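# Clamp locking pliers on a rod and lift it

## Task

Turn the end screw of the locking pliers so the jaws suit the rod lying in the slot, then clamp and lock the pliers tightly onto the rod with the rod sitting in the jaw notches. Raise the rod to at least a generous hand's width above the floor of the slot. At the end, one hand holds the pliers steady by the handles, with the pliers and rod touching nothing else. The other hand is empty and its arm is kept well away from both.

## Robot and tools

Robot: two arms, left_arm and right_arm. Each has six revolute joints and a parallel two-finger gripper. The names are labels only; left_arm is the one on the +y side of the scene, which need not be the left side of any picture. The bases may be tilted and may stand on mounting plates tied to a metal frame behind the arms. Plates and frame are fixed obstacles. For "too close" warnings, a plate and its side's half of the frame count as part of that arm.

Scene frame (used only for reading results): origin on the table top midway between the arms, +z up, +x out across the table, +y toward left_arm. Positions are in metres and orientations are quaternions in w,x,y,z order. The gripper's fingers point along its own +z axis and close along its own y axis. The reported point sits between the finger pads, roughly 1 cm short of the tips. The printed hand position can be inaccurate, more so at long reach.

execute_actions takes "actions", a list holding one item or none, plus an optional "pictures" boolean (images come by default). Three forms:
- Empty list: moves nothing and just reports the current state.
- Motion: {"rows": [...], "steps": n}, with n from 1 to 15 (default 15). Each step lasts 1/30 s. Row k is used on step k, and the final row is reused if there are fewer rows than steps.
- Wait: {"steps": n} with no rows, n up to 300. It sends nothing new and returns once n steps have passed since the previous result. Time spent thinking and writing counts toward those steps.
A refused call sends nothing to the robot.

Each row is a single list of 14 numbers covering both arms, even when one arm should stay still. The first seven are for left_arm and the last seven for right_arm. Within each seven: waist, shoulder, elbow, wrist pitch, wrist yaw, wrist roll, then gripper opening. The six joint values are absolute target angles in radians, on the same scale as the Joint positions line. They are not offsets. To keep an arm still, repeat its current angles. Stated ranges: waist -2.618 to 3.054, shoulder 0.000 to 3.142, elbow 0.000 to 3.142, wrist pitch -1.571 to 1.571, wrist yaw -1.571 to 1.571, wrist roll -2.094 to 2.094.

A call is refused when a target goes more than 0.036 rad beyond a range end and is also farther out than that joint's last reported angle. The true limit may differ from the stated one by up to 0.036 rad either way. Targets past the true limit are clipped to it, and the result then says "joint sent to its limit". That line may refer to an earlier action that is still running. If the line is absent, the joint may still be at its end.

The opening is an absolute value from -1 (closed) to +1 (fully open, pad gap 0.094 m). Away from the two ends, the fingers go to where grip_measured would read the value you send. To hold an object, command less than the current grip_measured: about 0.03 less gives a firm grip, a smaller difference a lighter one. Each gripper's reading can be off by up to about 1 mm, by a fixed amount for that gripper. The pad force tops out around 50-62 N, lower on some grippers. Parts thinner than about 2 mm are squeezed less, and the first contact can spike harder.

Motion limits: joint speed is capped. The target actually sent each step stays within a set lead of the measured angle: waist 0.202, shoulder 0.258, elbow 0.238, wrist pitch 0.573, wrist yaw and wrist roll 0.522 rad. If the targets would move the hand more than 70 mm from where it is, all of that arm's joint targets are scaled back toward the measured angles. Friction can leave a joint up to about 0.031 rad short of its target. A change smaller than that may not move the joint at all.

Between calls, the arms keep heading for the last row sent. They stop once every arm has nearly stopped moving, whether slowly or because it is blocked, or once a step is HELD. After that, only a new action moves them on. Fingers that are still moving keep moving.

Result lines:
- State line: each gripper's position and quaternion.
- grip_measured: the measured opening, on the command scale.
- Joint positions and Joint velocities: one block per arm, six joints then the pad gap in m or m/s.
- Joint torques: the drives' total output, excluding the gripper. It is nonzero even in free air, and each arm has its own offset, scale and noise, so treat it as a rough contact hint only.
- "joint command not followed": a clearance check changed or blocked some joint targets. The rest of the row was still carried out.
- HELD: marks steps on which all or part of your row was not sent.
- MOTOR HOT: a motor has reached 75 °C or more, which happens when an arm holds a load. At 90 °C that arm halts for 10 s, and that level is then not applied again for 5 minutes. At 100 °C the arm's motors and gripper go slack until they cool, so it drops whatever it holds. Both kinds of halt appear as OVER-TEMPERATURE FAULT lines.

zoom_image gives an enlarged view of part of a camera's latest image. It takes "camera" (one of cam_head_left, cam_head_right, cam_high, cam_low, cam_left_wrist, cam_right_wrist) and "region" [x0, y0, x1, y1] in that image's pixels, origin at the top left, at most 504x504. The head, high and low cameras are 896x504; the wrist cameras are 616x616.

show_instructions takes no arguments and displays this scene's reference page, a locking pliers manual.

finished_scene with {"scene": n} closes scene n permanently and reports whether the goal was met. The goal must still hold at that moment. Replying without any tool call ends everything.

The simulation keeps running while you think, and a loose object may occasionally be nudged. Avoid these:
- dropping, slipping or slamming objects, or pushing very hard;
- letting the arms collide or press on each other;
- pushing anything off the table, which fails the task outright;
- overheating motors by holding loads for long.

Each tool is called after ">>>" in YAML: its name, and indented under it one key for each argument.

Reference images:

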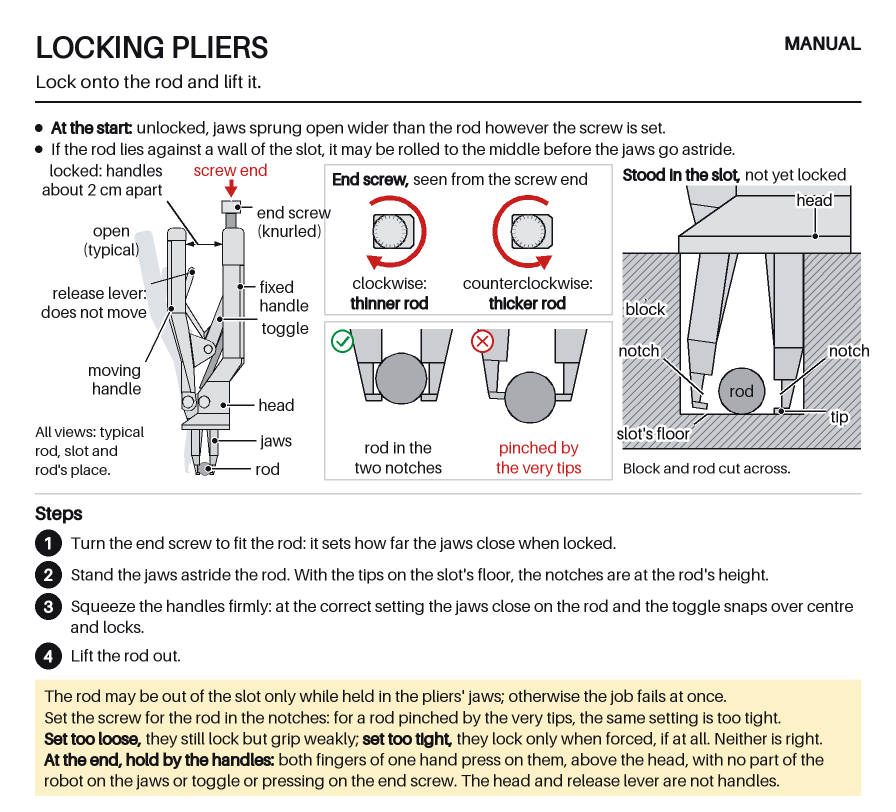

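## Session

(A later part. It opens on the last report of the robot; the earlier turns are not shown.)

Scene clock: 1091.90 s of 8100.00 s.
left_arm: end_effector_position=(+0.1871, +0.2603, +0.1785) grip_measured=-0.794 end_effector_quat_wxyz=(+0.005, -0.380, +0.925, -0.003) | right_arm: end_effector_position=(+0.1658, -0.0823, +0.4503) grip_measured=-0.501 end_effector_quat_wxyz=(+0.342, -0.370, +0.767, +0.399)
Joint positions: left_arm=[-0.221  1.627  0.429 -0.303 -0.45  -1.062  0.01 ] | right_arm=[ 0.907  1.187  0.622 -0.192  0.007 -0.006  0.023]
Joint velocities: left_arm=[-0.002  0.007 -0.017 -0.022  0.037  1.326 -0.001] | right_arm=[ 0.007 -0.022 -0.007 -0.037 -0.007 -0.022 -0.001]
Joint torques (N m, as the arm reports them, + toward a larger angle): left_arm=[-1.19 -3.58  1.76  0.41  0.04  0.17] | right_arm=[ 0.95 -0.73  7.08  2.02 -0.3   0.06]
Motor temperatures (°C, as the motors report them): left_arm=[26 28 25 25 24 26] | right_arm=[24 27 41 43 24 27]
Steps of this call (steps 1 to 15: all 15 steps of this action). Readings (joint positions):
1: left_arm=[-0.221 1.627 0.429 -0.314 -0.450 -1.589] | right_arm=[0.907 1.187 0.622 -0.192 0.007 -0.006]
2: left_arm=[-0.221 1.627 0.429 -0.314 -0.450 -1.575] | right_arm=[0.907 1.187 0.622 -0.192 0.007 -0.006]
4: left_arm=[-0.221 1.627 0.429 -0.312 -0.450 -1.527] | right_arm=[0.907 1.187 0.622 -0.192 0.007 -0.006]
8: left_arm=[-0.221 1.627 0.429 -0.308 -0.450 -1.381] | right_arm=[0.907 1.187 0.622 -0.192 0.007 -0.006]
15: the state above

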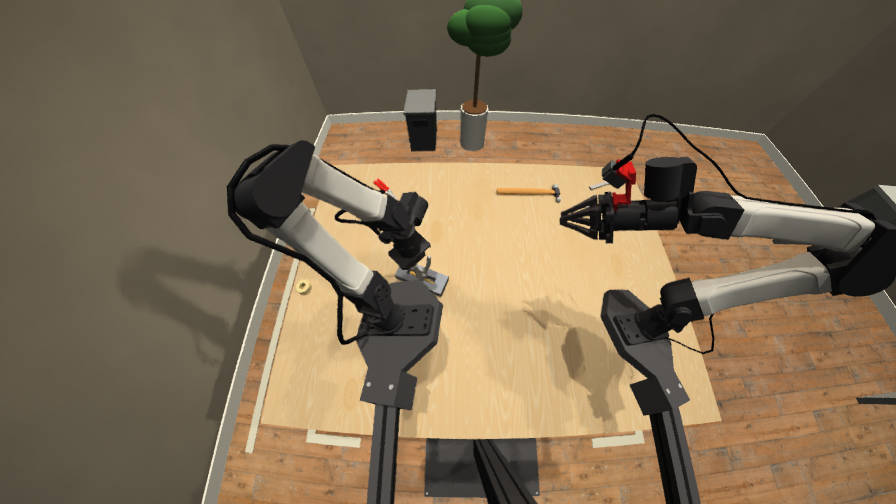

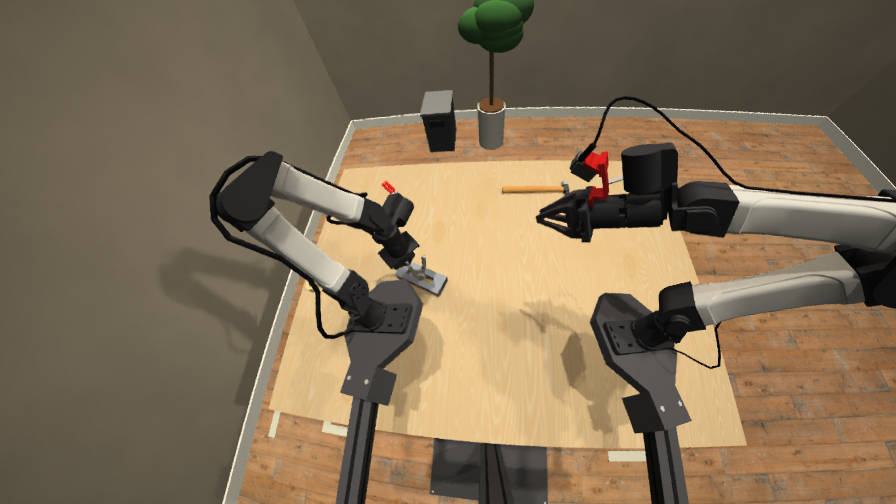

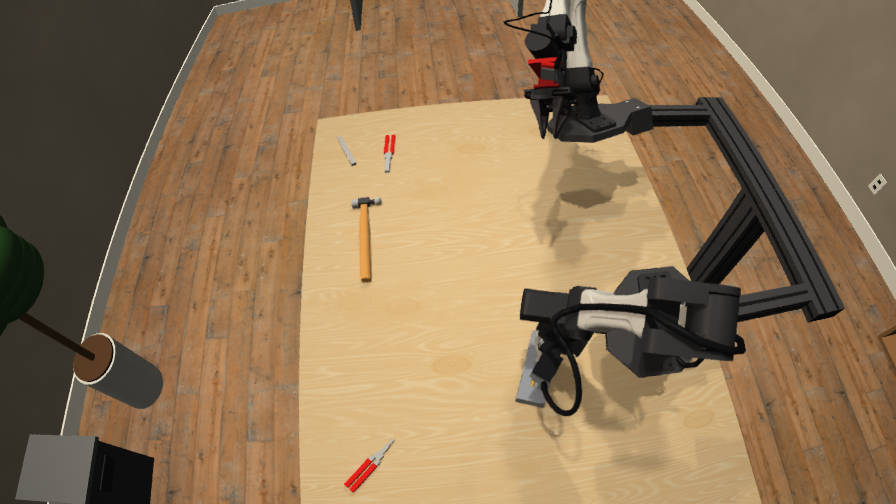

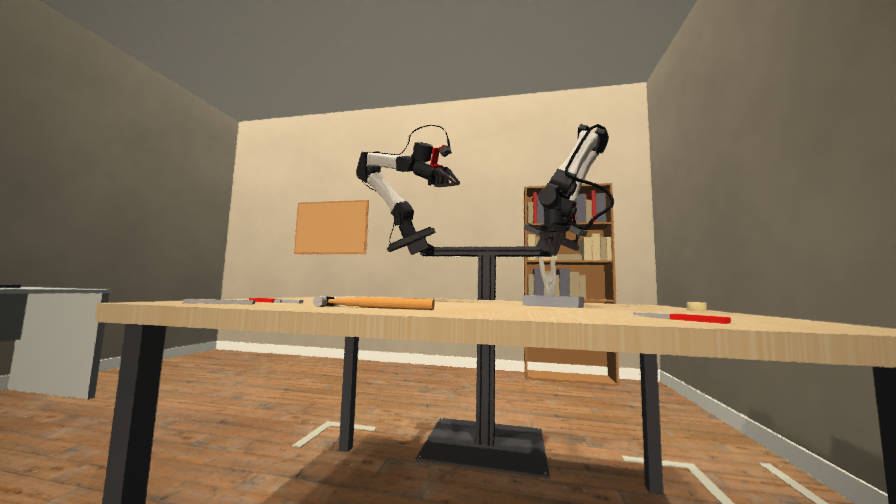

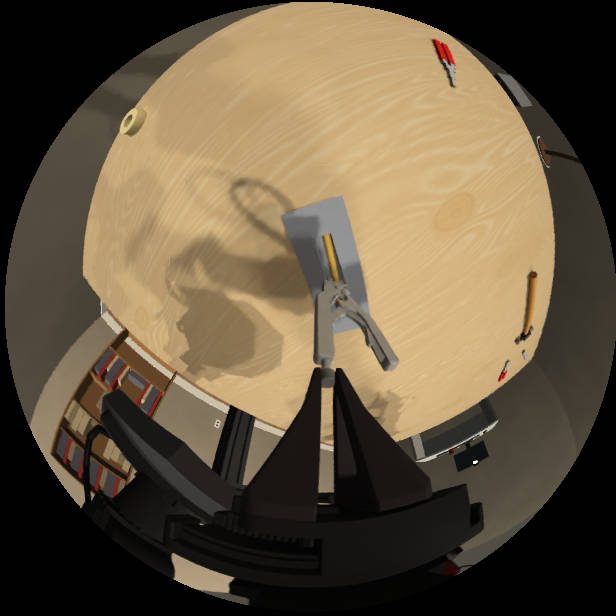

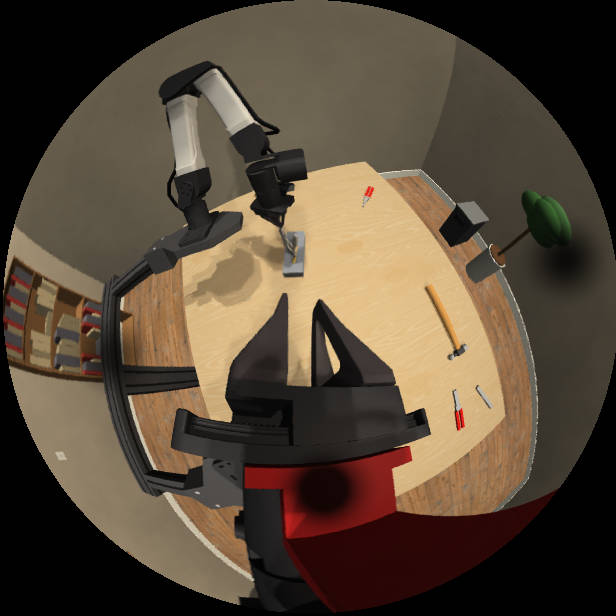

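>>> execute_actions:
  actions:
    - {"rows":[[-0.203,1.65,0.404,-0.298,-0.44,-0.8,-0.81,0.9,1.2,0.6,-0.2,0,0,-0.5],[-0.203,1.65,0.404,-0.298,-0.44,-0.76,-0.81,0.9,1.2,0.6,-0.2,0,0,-0.5],[-0.203,1.65,0.404,-0.298,-0.44,-0.72,-0.81,0.9,1.2,0.6,-0.2,0,0,-0.5],[-0.203,1.65,0.404,-0.298,-0.44,-0.68,-0.81,0.9,1.2,0.6,-0.2,0,0,-0.5],[-0.203,1.65,0.404,-0.298,-0.44,-0.64,-0.81,0.9,1.2,0.6,-0.2,0,0,-0.5],[-0.203,1.65,0.404,-0.298,-0.44,-0.6,-0.81,0.9,1.2,0.6,-0.2,0,0,-0.5]],"steps":15}

Scene clock: 1097.33 s of 8100.00 s.
left_arm: end_effector_position=(+0.1873, +0.2592, +0.1785) grip_measured=-0.794 end_effector_quat_wxyz=(+0.005, -0.171, +0.985, -0.005) | right_arm: end_effector_position=(+0.1658, -0.0823, +0.4503) grip_measured=-0.501 end_effector_quat_wxyz=(+0.342, -0.370, +0.767, +0.399)
Joint positions: left_arm=[-0.221  1.627  0.429 -0.301 -0.444 -0.625  0.01 ] | right_arm=[ 0.907  1.187  0.622 -0.192  0.007 -0.006  0.023]
Joint velocities: left_arm=[ 0.002  0.002 -0.022  0.022  0.037  0.183 -0.001] | right_arm=[-0.012  0.007 -0.002  0.022 -0.037 -0.095 -0.   ]
Joint torques (N m, as the arm reports them, + toward a larger angle): left_arm=[-1.25 -3.64  1.75  0.45 -0.01  0.18] | right_arm=[ 1.2  -0.74  7.19  1.96 -0.31  0.07]
Motor temperatures (°C, as the motors report them): left_arm=[26 27 25 25 24 26] | right_arm=[24 27 41 43 24 27]
Steps of this call (steps 1 to 30: the robot went on to your last target; steps 31 to 148: nothing new was sent; steps 149 to 163: all 15 steps of this action). Readings (joint positions):
149: left_arm=[-0.221 1.627 0.429 -0.301 -0.447 -0.850] | right_arm=[0.907 1.187 0.622 -0.192 0.007 -0.006]
150: left_arm=[-0.221 1.627 0.429 -0.301 -0.447 -0.836] | right_arm=[0.907 1.187 0.622 -0.192 0.007 -0.006]
152: left_arm=[-0.221 1.627 0.429 -0.301 -0.446 -0.793] | right_arm=[0.907 1.187 0.622 -0.192 0.007 -0.006]
156: left_arm=[-0.221 1.627 0.429 -0.301 -0.445 -0.690] | right_arm=[0.907 1.187 0.622 -0.192 0.007 -0.006]
163: the state above

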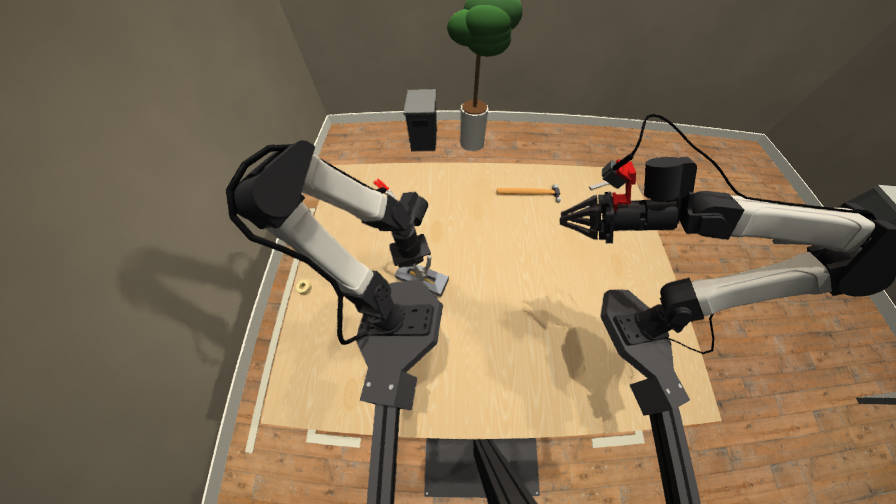

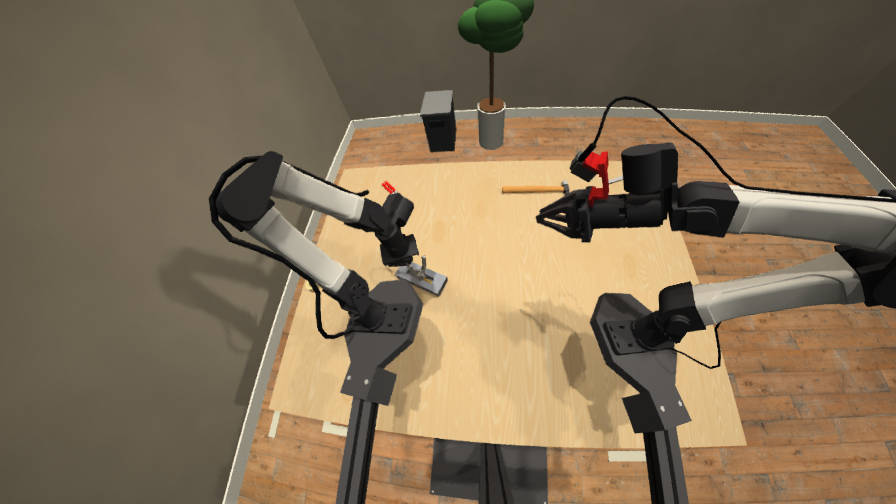

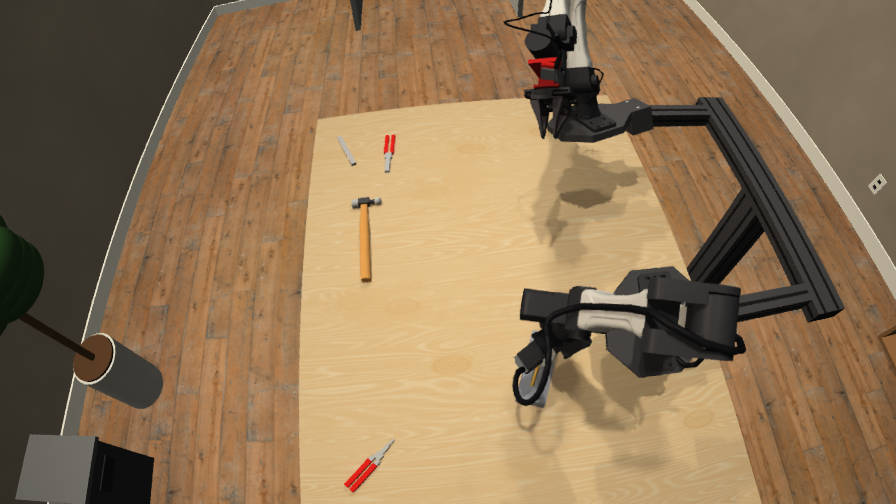

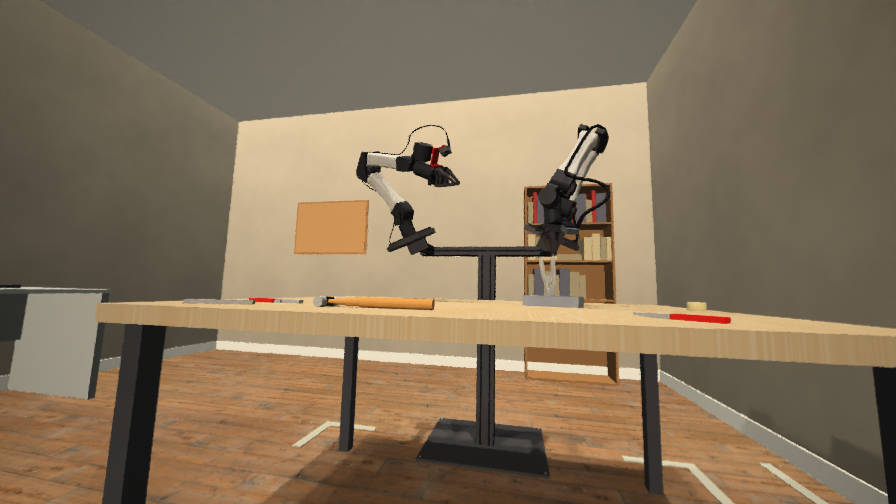

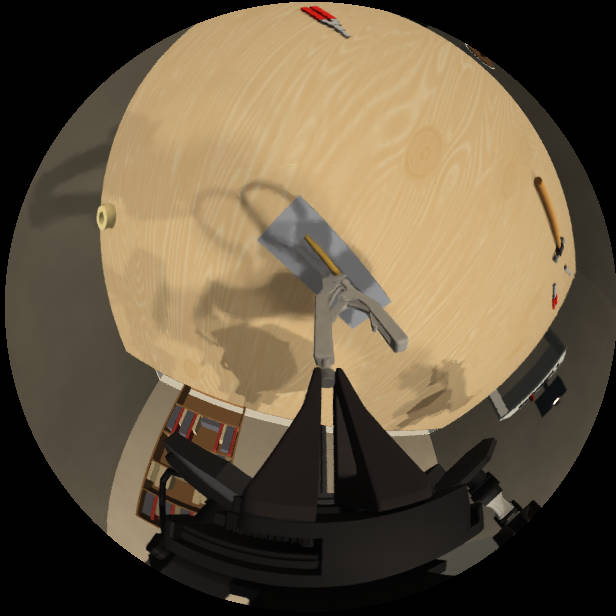

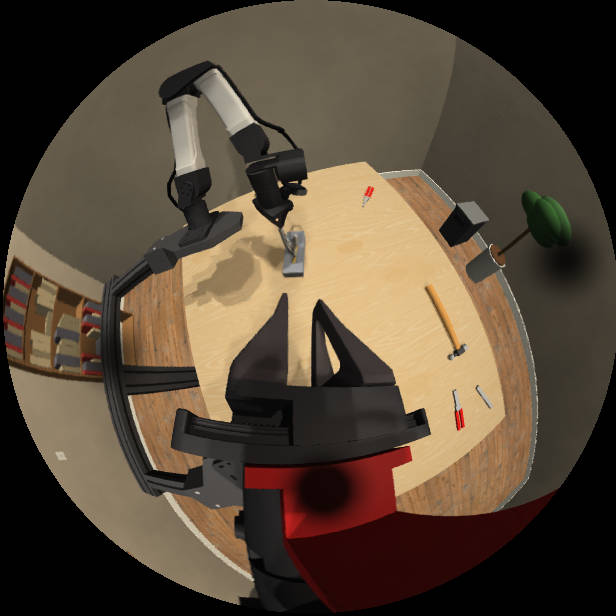

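>>> execute_actions:
  actions:
    - {"rows":[[-0.203,1.65,0.404,-0.303,-0.44,-0.5,-0.81,0.9,1.2,0.6,-0.2,0,0,-0.5],[-0.203,1.65,0.404,-0.303,-0.44,-0.42,-0.81,0.9,1.2,0.6,-0.2,0,0,-0.5],[-0.203,1.65,0.404,-0.303,-0.44,-0.34,-0.81,0.9,1.2,0.6,-0.2,0,0,-0.5],[-0.203,1.65,0.404,-0.303,-0.44,-0.26,-0.81,0.9,1.2,0.6,-0.2,0,0,-0.5],[-0.203,1.65,0.404,-0.303,-0.44,-0.18,-0.81,0.9,1.2,0.6,-0.2,0,0,-0.5],[-0.203,1.65,0.404,-0.303,-0.44,-0.1,-0.81,0.9,1.2,0.6,-0.2,0,0,-0.5],[-0.203,1.65,0.404,-0.303,-0.44,-0.02,-0.81,0.9,1.2,0.6,-0.2,0,0,-0.5],[-0.203,1.65,0.404,-0.303,-0.44,0.06,-0.81,0.9,1.2,0.6,-0.2,0,0,-0.5],[-0.203,1.65,0.404,-0.303,-0.44,0.14,-0.81,0.9,1.2,0.6,-0.2,0,0,-0.5],[-0.203,1.65,0.404,-0.303,-0.44,0.22,-0.81,0.9,1.2,0.6,-0.2,0,0,-0.5],[-0.203,1.65,0.404,-0.303,-0.44,0.3,-0.81,0.9,1.2,0.6,-0.2,0,0,-0.5],[-0.203,1.65,0.404,-0.303,-0.44,0.38,-0.81,0.9,1.2,0.6,-0.2,0,0,-0.5],[-0.203,1.65,0.404,-0.303,-0.44,0.46,-0.81,0.9,1.2,0.6,-0.2,0,0,-0.5],[-0.203,1.65,0.404,-0.303,-0.44,0.54,-0.81,0.9,1.2,0.6,-0.2,0,0,-0.5],[-0.203,1.65,0.404,-0.303,-0.44,0.62,-0.81,0.9,1.2,0.6,-0.2,0,0,-0.5]],"steps":15}

Scene clock: 1110.30 s of 8100.00 s.
left_arm: end_effector_position=(+0.1871, +0.2585, +0.1785) grip_measured=-0.794 end_effector_quat_wxyz=(+0.007, +0.278, +0.960, -0.004) | right_arm: end_effector_position=(+0.1658, -0.0823, +0.4503) grip_measured=-0.501 end_effector_quat_wxyz=(+0.342, -0.370, +0.767, +0.399)
Joint positions: left_arm=[-0.221  1.627  0.429 -0.301 -0.44   0.283  0.01 ] | right_arm=[ 0.907  1.187  0.622 -0.192  0.007 -0.006  0.023]
Joint velocities: left_arm=[-0.007 -0.007  0.017 -0.051 -0.007  2.264 -0.001] | right_arm=[ 0.007  0.007 -0.007 -0.037 -0.007  0.037 -0.   ]
Joint torques (N m, as the arm reports them, + toward a larger angle): left_arm=[-1.16 -3.59  1.69  0.43  0.    0.16] | right_arm=[ 1.06 -0.97  7.15  1.96 -0.31  0.12]
Motor temperatures (°C, as the motors report them): left_arm=[26 27 25 25 24 26] | right_arm=[24 27 41 43 24 27]
Steps of this call (steps 1 to 30: the robot went on to your last target; steps 31 to 374: nothing new was sent; steps 375 to 389: all 15 steps of this action). Readings (joint positions):
375: left_arm=[-0.221 1.627 0.429 -0.301 -0.444 -0.593] | right_arm=[0.907 1.187 0.622 -0.192 0.007 -0.006]
376: left_arm=[-0.221 1.627 0.429 -0.301 -0.444 -0.564] | right_arm=[0.907 1.187 0.622 -0.192 0.007 -0.006]
378: left_arm=[-0.221 1.627 0.429 -0.301 -0.443 -0.478] | right_arm=[0.907 1.187 0.622 -0.192 0.007 -0.006]
382: left_arm=[-0.221 1.627 0.429 -0.301 -0.442 -0.235] | right_arm=[0.907 1.187 0.622 -0.192 0.007 -0.006]
389: the state above

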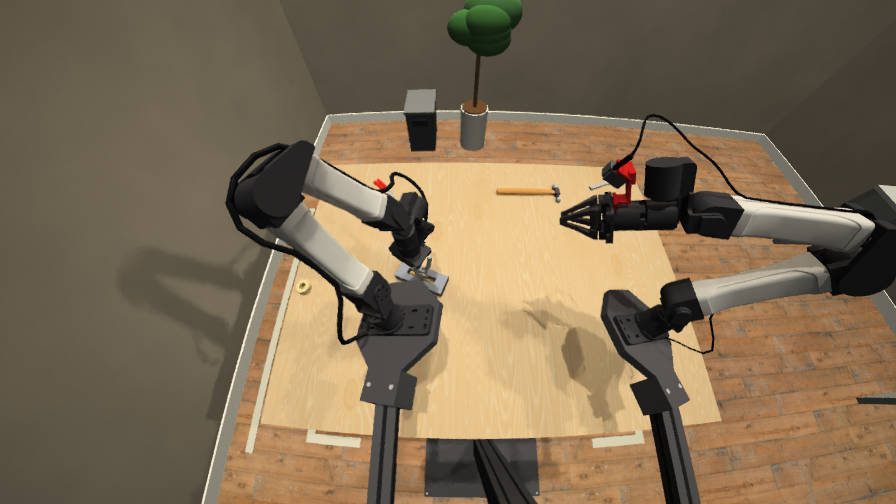

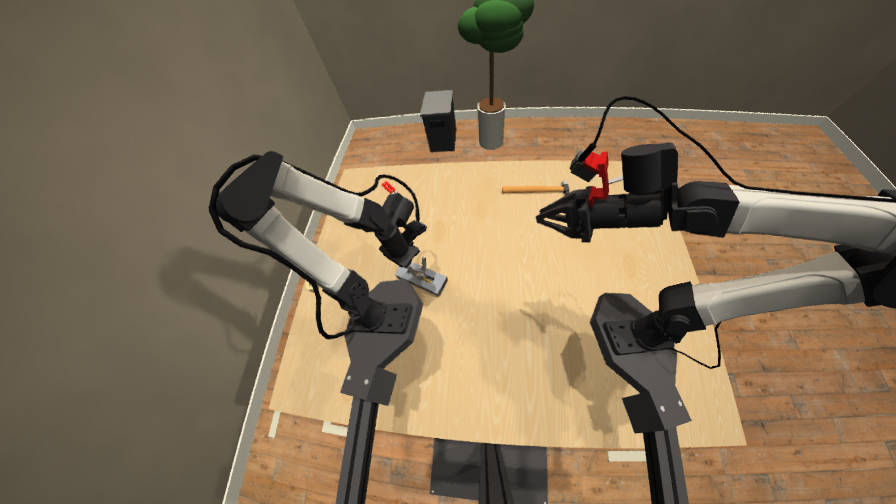

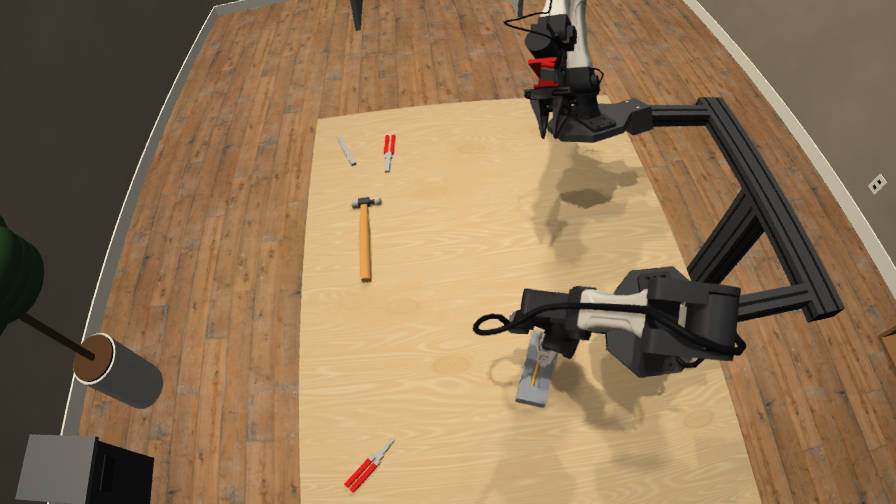

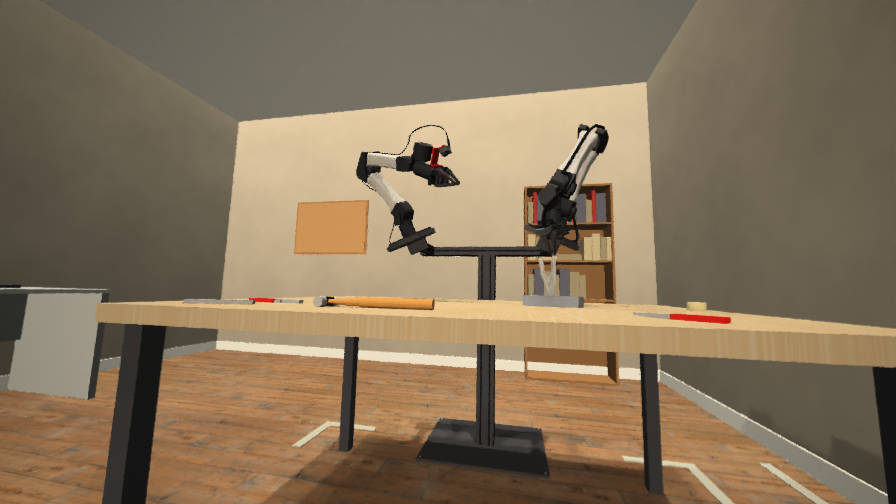

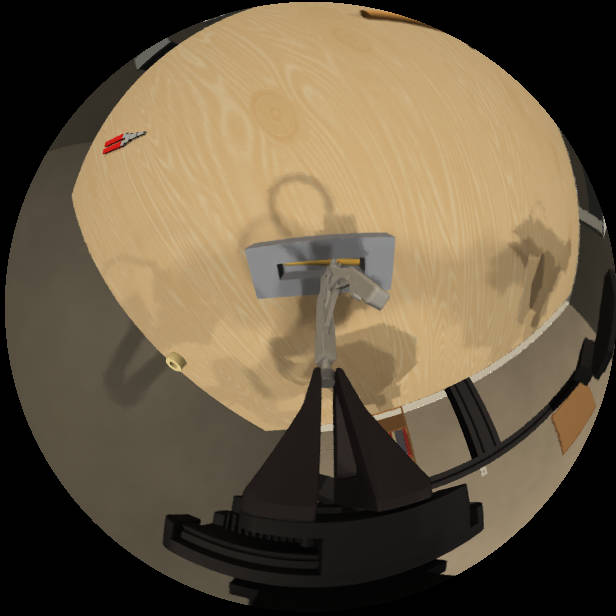

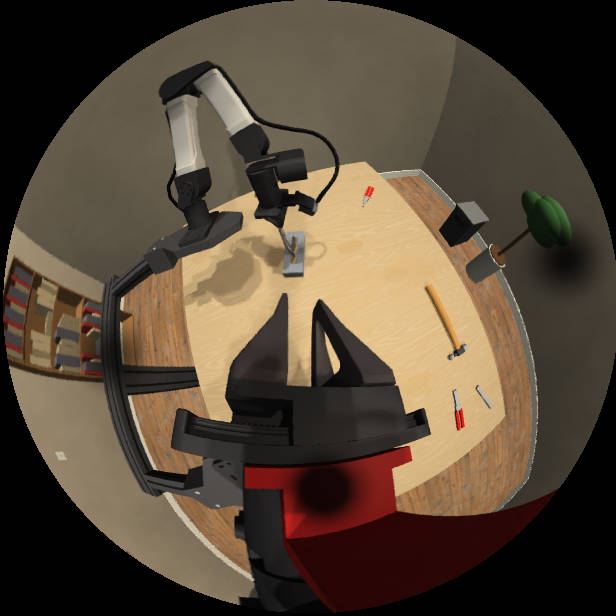

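>>> execute_actions:
  actions:
    - {"rows":[[-0.203,1.65,0.404,-0.303,-0.44,0.7,-0.81,0.9,1.2,0.6,-0.2,0,0,-0.5],[-0.203,1.65,0.404,-0.303,-0.44,0.78,-0.81,0.9,1.2,0.6,-0.2,0,0,-0.5],[-0.203,1.65,0.404,-0.303,-0.44,0.86,-0.81,0.9,1.2,0.6,-0.2,0,0,-0.5],[-0.203,1.65,0.404,-0.303,-0.44,0.94,-0.81,0.9,1.2,0.6,-0.2,0,0,-0.5],[-0.203,1.65,0.404,-0.303,-0.44,1.02,-0.81,0.9,1.2,0.6,-0.2,0,0,-0.5],[-0.203,1.65,0.404,-0.303,-0.44,1.1,-0.81,0.9,1.2,0.6,-0.2,0,0,-0.5],[-0.203,1.65,0.404,-0.303,-0.44,1.18,-0.81,0.9,1.2,0.6,-0.2,0,0,-0.5],[-0.203,1.65,0.404,-0.303,-0.44,1.26,-0.81,0.9,1.2,0.6,-0.2,0,0,-0.5],[-0.203,1.65,0.404,-0.303,-0.44,1.34,-0.81,0.9,1.2,0.6,-0.2,0,0,-0.5],[-0.203,1.65,0.404,-0.303,-0.44,1.42,-0.81,0.9,1.2,0.6,-0.2,0,0,-0.5],[-0.203,1.65,0.404,-0.303,-0.44,1.5,-0.81,0.9,1.2,0.6,-0.2,0,0,-0.5],[-0.203,1.65,0.404,-0.303,-0.44,1.58,-0.81,0.9,1.2,0.6,-0.2,0,0,-0.5],[-0.203,1.65,0.404,-0.303,-0.44,1.66,-0.81,0.9,1.2,0.6,-0.2,0,0,-0.5],[-0.203,1.65,0.404,-0.303,-0.44,1.74,-0.81,0.9,1.2,0.6,-0.2,0,0,-0.5],[-0.203,1.65,0.404,-0.303,-0.44,1.8,-0.81,0.9,1.2,0.6,-0.2,0,0,-0.5]],"steps":15}
  pictures: false

>>> execute_actions:
  actions:
    - {"steps":15}

Scene clock: 1121.90 s of 8100.00 s.
left_arm: end_effector_position=(+0.1863, +0.2582, +0.1781) grip_measured=-0.794 end_effector_quat_wxyz=(+0.007, +0.772, +0.636, -0.002) | right_arm: end_effector_position=(+0.1658, -0.0823, +0.4503) grip_measured=-0.501 end_effector_quat_wxyz=(+0.342, -0.370, +0.767, +0.399)
Joint positions: left_arm=[-0.221  1.63   0.429 -0.302 -0.438  1.481  0.01 ] | right_arm=[ 0.907  1.187  0.622 -0.192  0.007 -0.006  0.023]
Joint velocities: left_arm=[-0.012 -0.012  0.027 -0.051  0.007  2.117 -0.001] | right_arm=[ 0.002 -0.027  0.017  0.066  0.007  0.051 -0.001]
Joint torques (N m, as the arm reports them, + toward a larger angle): left_arm=[-1.23 -3.81  1.7   0.36  0.08  0.15] | right_arm=[ 1.01 -0.9   7.03  1.97 -0.29  0.1 ]
Motor temperatures (°C, as the motors report them): left_arm=[26 27 25 25 24 26] | right_arm=[24 27 41 43 24 27]
Steps of this call (steps 1 to 45: the robot went on to your last target; steps 46 to 333: nothing new was sent; steps 334 to 348: all 15 steps of this action). Readings (joint positions):
334: left_arm=[-0.221 1.627 0.429 -0.301 -0.438 0.624] | right_arm=[0.907 1.187 0.622 -0.192 0.007 -0.006]
335: left_arm=[-0.221 1.627 0.429 -0.301 -0.438 0.650] | right_arm=[0.907 1.187 0.622 -0.192 0.007 -0.006]
337: left_arm=[-0.221 1.627 0.429 -0.301 -0.438 0.731] | right_arm=[0.907 1.187 0.622 -0.192 0.007 -0.006]
341: left_arm=[-0.221 1.629 0.429 -0.301 -0.438 0.968] | right_arm=[0.907 1.187 0.622 -0.192 0.007 -0.006]
348: the state above

Scene clock: 1122.40 s of 8100.00 s.
left_arm: end_effector_position=(+0.1862, +0.2582, +0.1781) grip_measured=-0.794 end_effector_quat_wxyz=(+0.007, +0.858, +0.513, -0.001) | right_arm: end_effector_position=(+0.1658, -0.0823, +0.4503) grip_measured=-0.501 end_effector_quat_wxyz=(+0.342, -0.370, +0.767, +0.399)
Joint positions: left_arm=[-0.221  1.63   0.429 -0.303 -0.438  1.781  0.01 ] | right_arm=[ 0.907  1.187  0.622 -0.192  0.007 -0.006  0.023]
Joint velocities: left_arm=[ 0.002 -0.002 -0.017  0.007 -0.037  0.022 -0.   ] | right_arm=[ 0.002  0.007 -0.002  0.037 -0.007 -0.037 -0.001]
Joint torques (N m, as the arm reports them, + toward a larger angle): left_arm=[-1.24 -3.79  1.68  0.33  0.08  0.19] | right_arm=[ 1.14 -0.73  7.16  1.99 -0.36  0.11]
Motor temperatures (°C, as the motors report them): left_arm=[26 27 25 25 24 26] | right_arm=[24 27 41 43 24 27]
Steps of this call (steps 1 to 15: the robot went on to your last target). Readings (joint positions):
1: left_arm=[-0.221 1.630 0.429 -0.303 -0.438 1.544] | right_arm=[0.907 1.187 0.622 -0.192 0.007 -0.006]
2: left_arm=[-0.221 1.630 0.429 -0.303 -0.438 1.594] | right_arm=[0.907 1.187 0.622 -0.192 0.007 -0.006]
4: left_arm=[-0.221 1.630 0.429 -0.303 -0.438 1.665] | right_arm=[0.907 1.187 0.622 -0.192 0.007 -0.006]
8: left_arm=[-0.221 1.630 0.429 -0.303 -0.438 1.741] | right_arm=[0.907 1.187 0.622 -0.192 0.007 -0.006]
15: the state above

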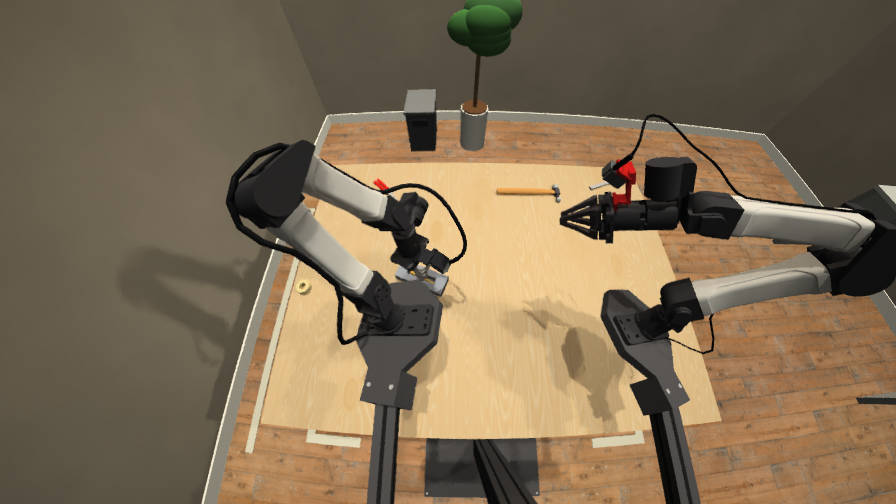

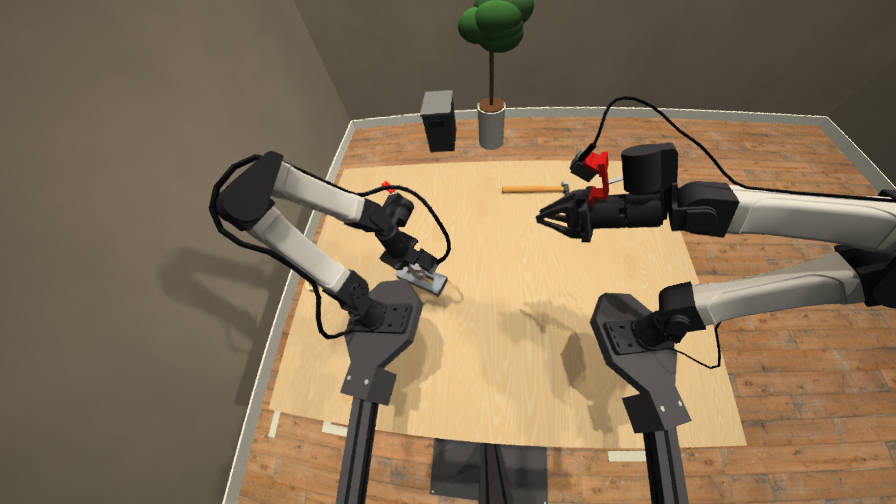

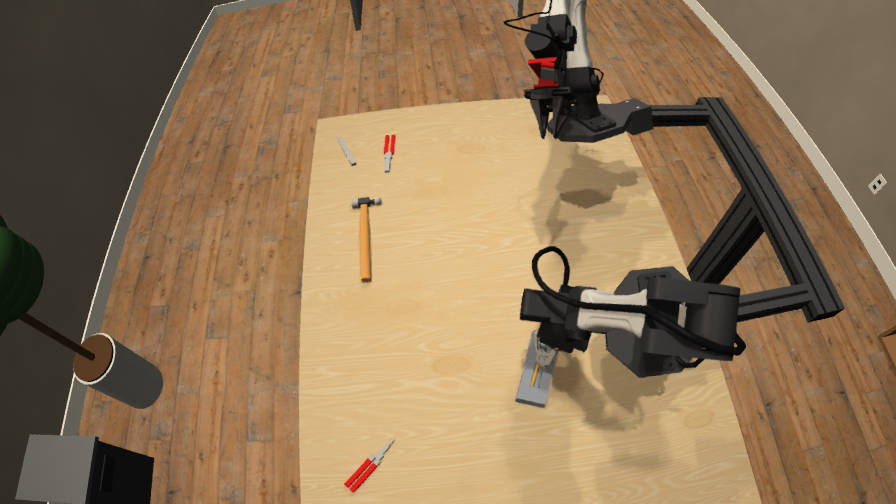

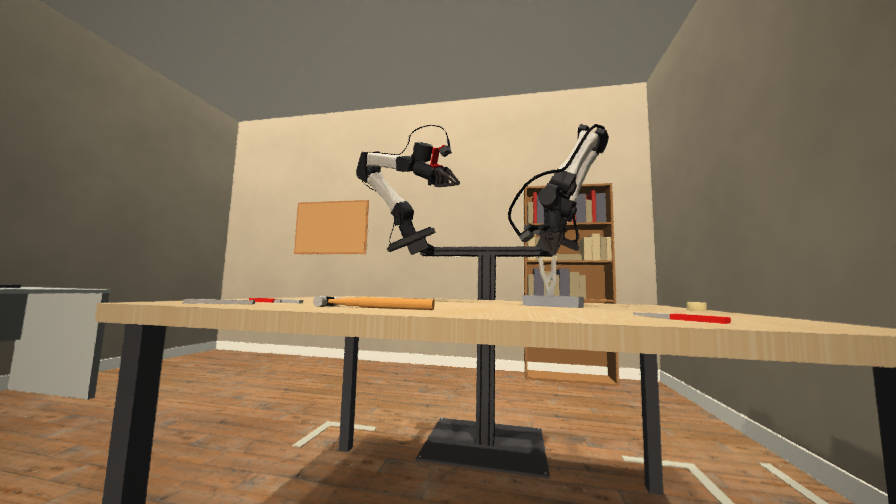

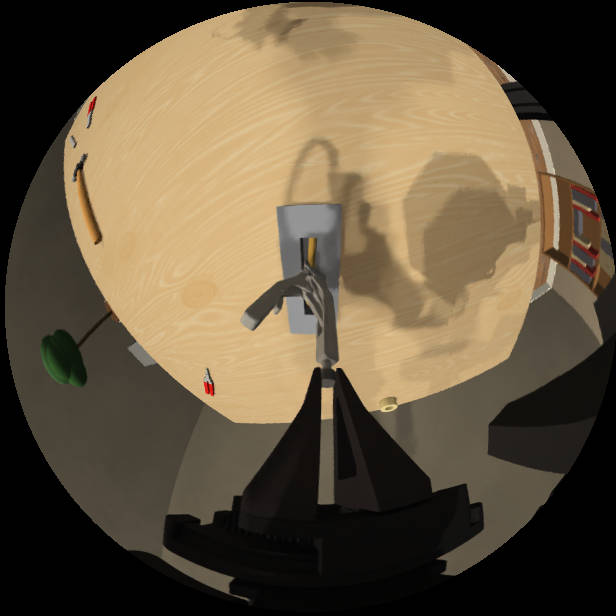

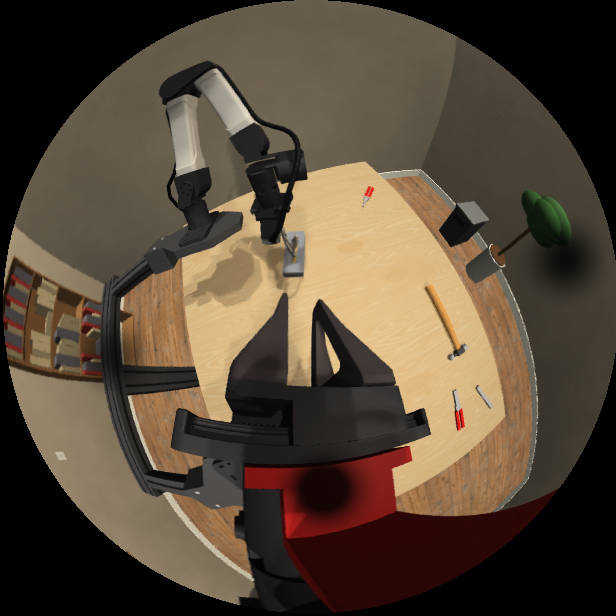

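>>> execute_actions:
  actions:
    - {"rows":[[-0.215,1.635,0.42,-0.306,-0.44,1.78,-0.81,0.9,1.2,0.6,-0.2,0,0,-0.5],[-0.228,1.622,0.438,-0.31,-0.44,1.76,-0.81,0.9,1.2,0.6,-0.2,0,0,-0.5],[-0.228,1.622,0.438,-0.312,-0.44,1.72,-0.81,0.9,1.2,0.6,-0.2,0,0,-0.5],[-0.228,1.622,0.438,-0.314,-0.442,1.68,-0.81,0.9,1.2,0.6,-0.2,0,0,-0.5],[-0.228,1.622,0.438,-0.316,-0.444,1.64,-0.81,0.9,1.2,0.6,-0.2,0,0,-0.5],[-0.228,1.622,0.438,-0.318,-0.446,1.6,-0.81,0.9,1.2,0.6,-0.2,0,0,-0.5],[-0.228,1.622,0.438,-0.32,-0.448,1.56,-0.81,0.9,1.2,0.6,-0.2,0,0,-0.5],[-0.228,1.622,0.438,-0.32,-0.45,1.52,-0.81,0.9,1.2,0.6,-0.2,0,0,-0.5],[-0.228,1.622,0.438,-0.32,-0.45,1.48,-0.81,0.9,1.2,0.6,-0.2,0,0,-0.5],[-0.228,1.622,0.438,-0.32,-0.45,1.44,-0.81,0.9,1.2,0.6,-0.2,0,0,-0.5],[-0.228,1.622,0.438,-0.32,-0.45,1.4,-0.81,0.9,1.2,0.6,-0.2,0,0,-0.5],[-0.228,1.622,0.438,-0.32,-0.45,1.36,-0.81,0.9,1.2,0.6,-0.2,0,0,-0.5],[-0.228,1.622,0.438,-0.32,-0.45,1.32,-0.81,0.9,1.2,0.6,-0.2,0,0,-0.5],[-0.228,1.622,0.438,-0.32,-0.45,1.28,-0.81,0.9,1.2,0.6,-0.2,0,0,-0.5],[-0.228,1.622,0.438,-0.32,-0.45,1.24,-0.81,0.9,1.2,0.6,-0.2,0,0,-0.5]],"steps":15}
  pictures: false

>>> execute_actions:
  actions:
    - {"steps":15}

Scene clock: 1137.57 s of 8100.00 s.
left_arm: end_effector_position=(+0.1850, +0.2588, +0.1781) grip_measured=-0.794 end_effector_quat_wxyz=(+0.005, +0.749, +0.663, -0.003) | right_arm: end_effector_position=(+0.1658, -0.0823, +0.4503) grip_measured=-0.501 end_effector_quat_wxyz=(+0.342, -0.370, +0.767, +0.399)
Joint positions: left_arm=[-0.221  1.63   0.429 -0.308 -0.439  1.408  0.01 ] | right_arm=[ 0.907  1.187  0.622 -0.192  0.007 -0.006  0.023]
Joint velocities: left_arm=[-0.007 -0.002 -0.002  0.022  0.051 -1.15  -0.   ] | right_arm=[-0.007 -0.007  0.012 -0.022  0.051 -0.037 -0.   ]
Joint torques (N m, as the arm reports them, + toward a larger angle): left_arm=[-3.11 -6.54  4.67  0.22  0.    0.07] | right_arm=[ 1.12 -0.96  7.02  2.04 -0.33  0.1 ]
Motor temperatures (°C, as the motors report them): left_arm=[26 27 25 25 24 26] | right_arm=[24 27 41 43 24 27]
Steps of this call (steps 1 to 30: the robot went on to your last target; steps 31 to 440: nothing new was sent; steps 441 to 455: all 15 steps of this action). Readings (joint positions):
441: left_arm=[-0.221 1.630 0.429 -0.303 -0.438 1.792] | right_arm=[0.907 1.187 0.622 -0.192 0.007 -0.006]
442: left_arm=[-0.221 1.630 0.429 -0.303 -0.438 1.787] | right_arm=[0.907 1.187 0.622 -0.192 0.007 -0.006]
444: left_arm=[-0.221 1.630 0.429 -0.305 -0.438 1.761] | right_arm=[0.907 1.187 0.622 -0.192 0.007 -0.006]
448: left_arm=[-0.221 1.630 0.429 -0.306 -0.438 1.657] | right_arm=[0.907 1.187 0.622 -0.192 0.007 -0.006]
455: the state above

Scene clock: 1138.07 s of 8100.00 s.
left_arm: end_effector_position=(+0.1850, +0.2588, +0.1781) grip_measured=-0.794 end_effector_quat_wxyz=(+0.004, +0.695, +0.719, -0.003) | right_arm: end_effector_position=(+0.1658, -0.0823, +0.4503) grip_measured=-0.501 end_effector_quat_wxyz=(+0.342, -0.370, +0.767, +0.399)
Joint positions: left_arm=[-0.221  1.63   0.429 -0.308 -0.439  1.252  0.01 ] | right_arm=[ 0.907  1.187  0.622 -0.192  0.007 -0.006  0.023]
Joint velocities: left_arm=[-0.002 -0.007 -0.012  0.007  0.007 -0.037 -0.   ] | right_arm=[ 0.002 -0.017  0.002 -0.037 -0.037  0.007  0.   ]
Joint torques (N m, as the arm reports them, + toward a larger angle): left_arm=[-3.1  -6.54  4.67  0.25 -0.02  0.06] | right_arm=[ 1.01 -0.86  7.    1.96 -0.35  0.13]
Motor temperatures (°C, as the motors report them): left_arm=[26 27 25 25 24 26] | right_arm=[24 27 41 43 24 27]
Steps of this call (steps 1 to 15: the robot went on to your last target). Readings (joint positions):
1: left_arm=[-0.221 1.630 0.429 -0.308 -0.439 1.375] | right_arm=[0.907 1.187 0.622 -0.192 0.007 -0.006]
2: left_arm=[-0.221 1.630 0.429 -0.308 -0.439 1.349] | right_arm=[0.907 1.187 0.622 -0.192 0.007 -0.006]
4: left_arm=[-0.221 1.630 0.429 -0.308 -0.439 1.312] | right_arm=[0.907 1.187 0.622 -0.192 0.007 -0.006]
8: left_arm=[-0.221 1.630 0.429 -0.308 -0.439 1.273] | right_arm=[0.907 1.187 0.622 -0.192 0.007 -0.006]
15: the state above

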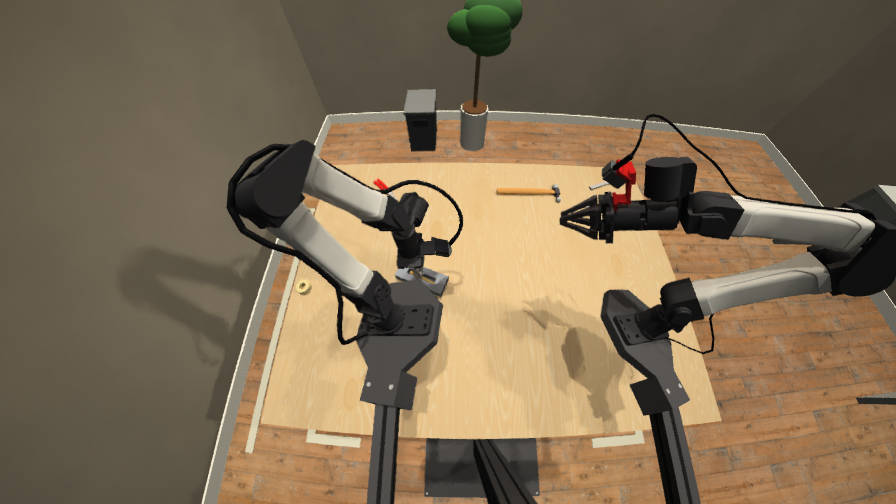

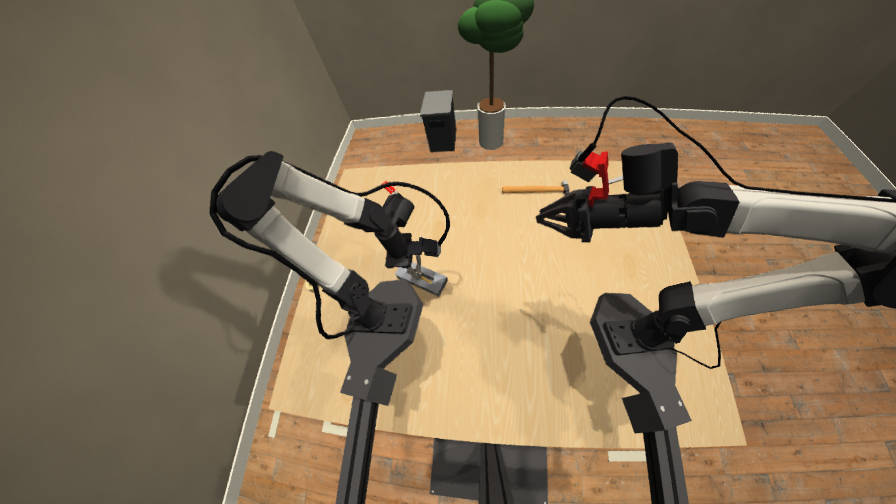

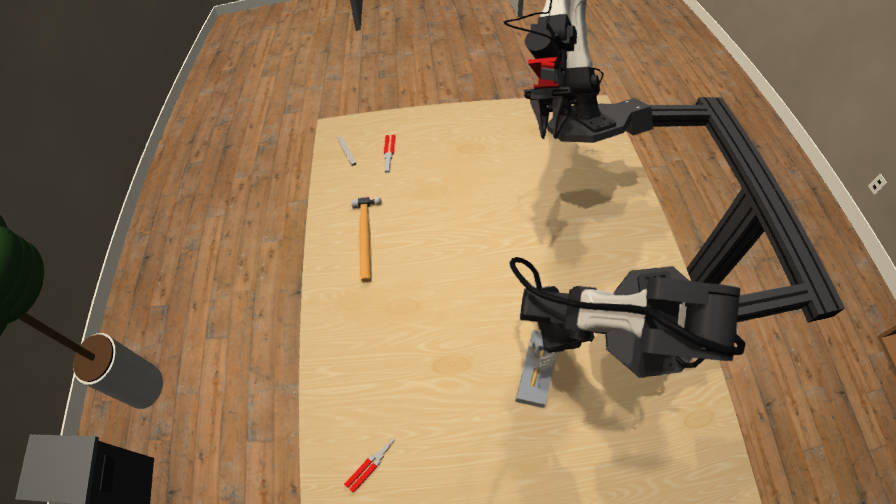

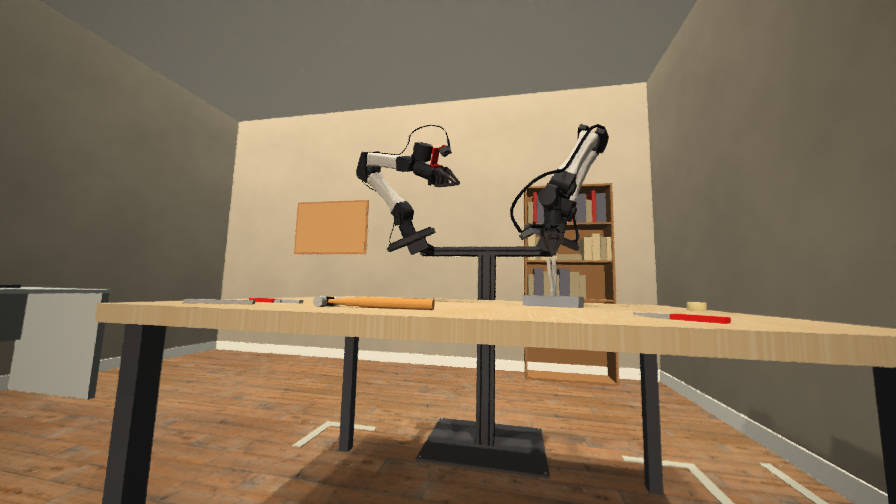

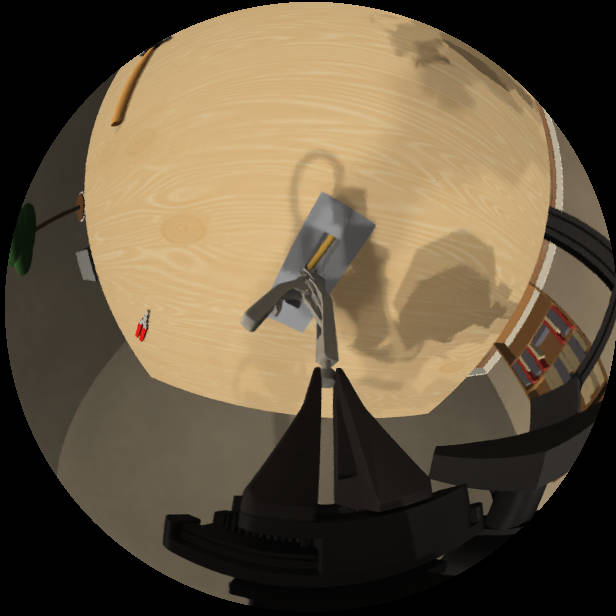

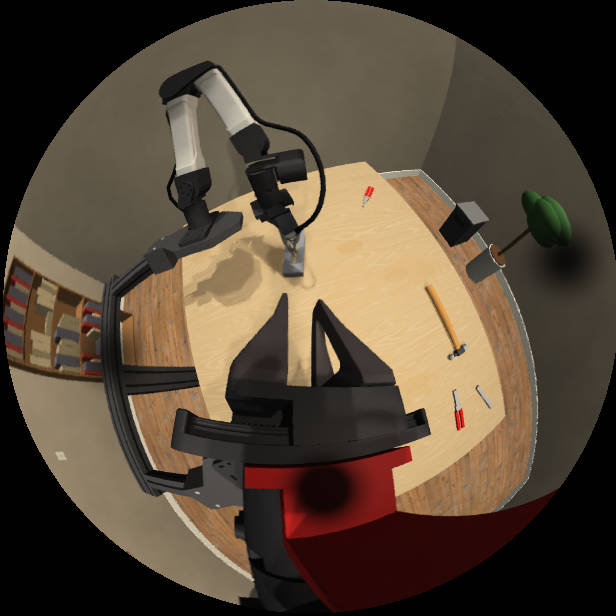

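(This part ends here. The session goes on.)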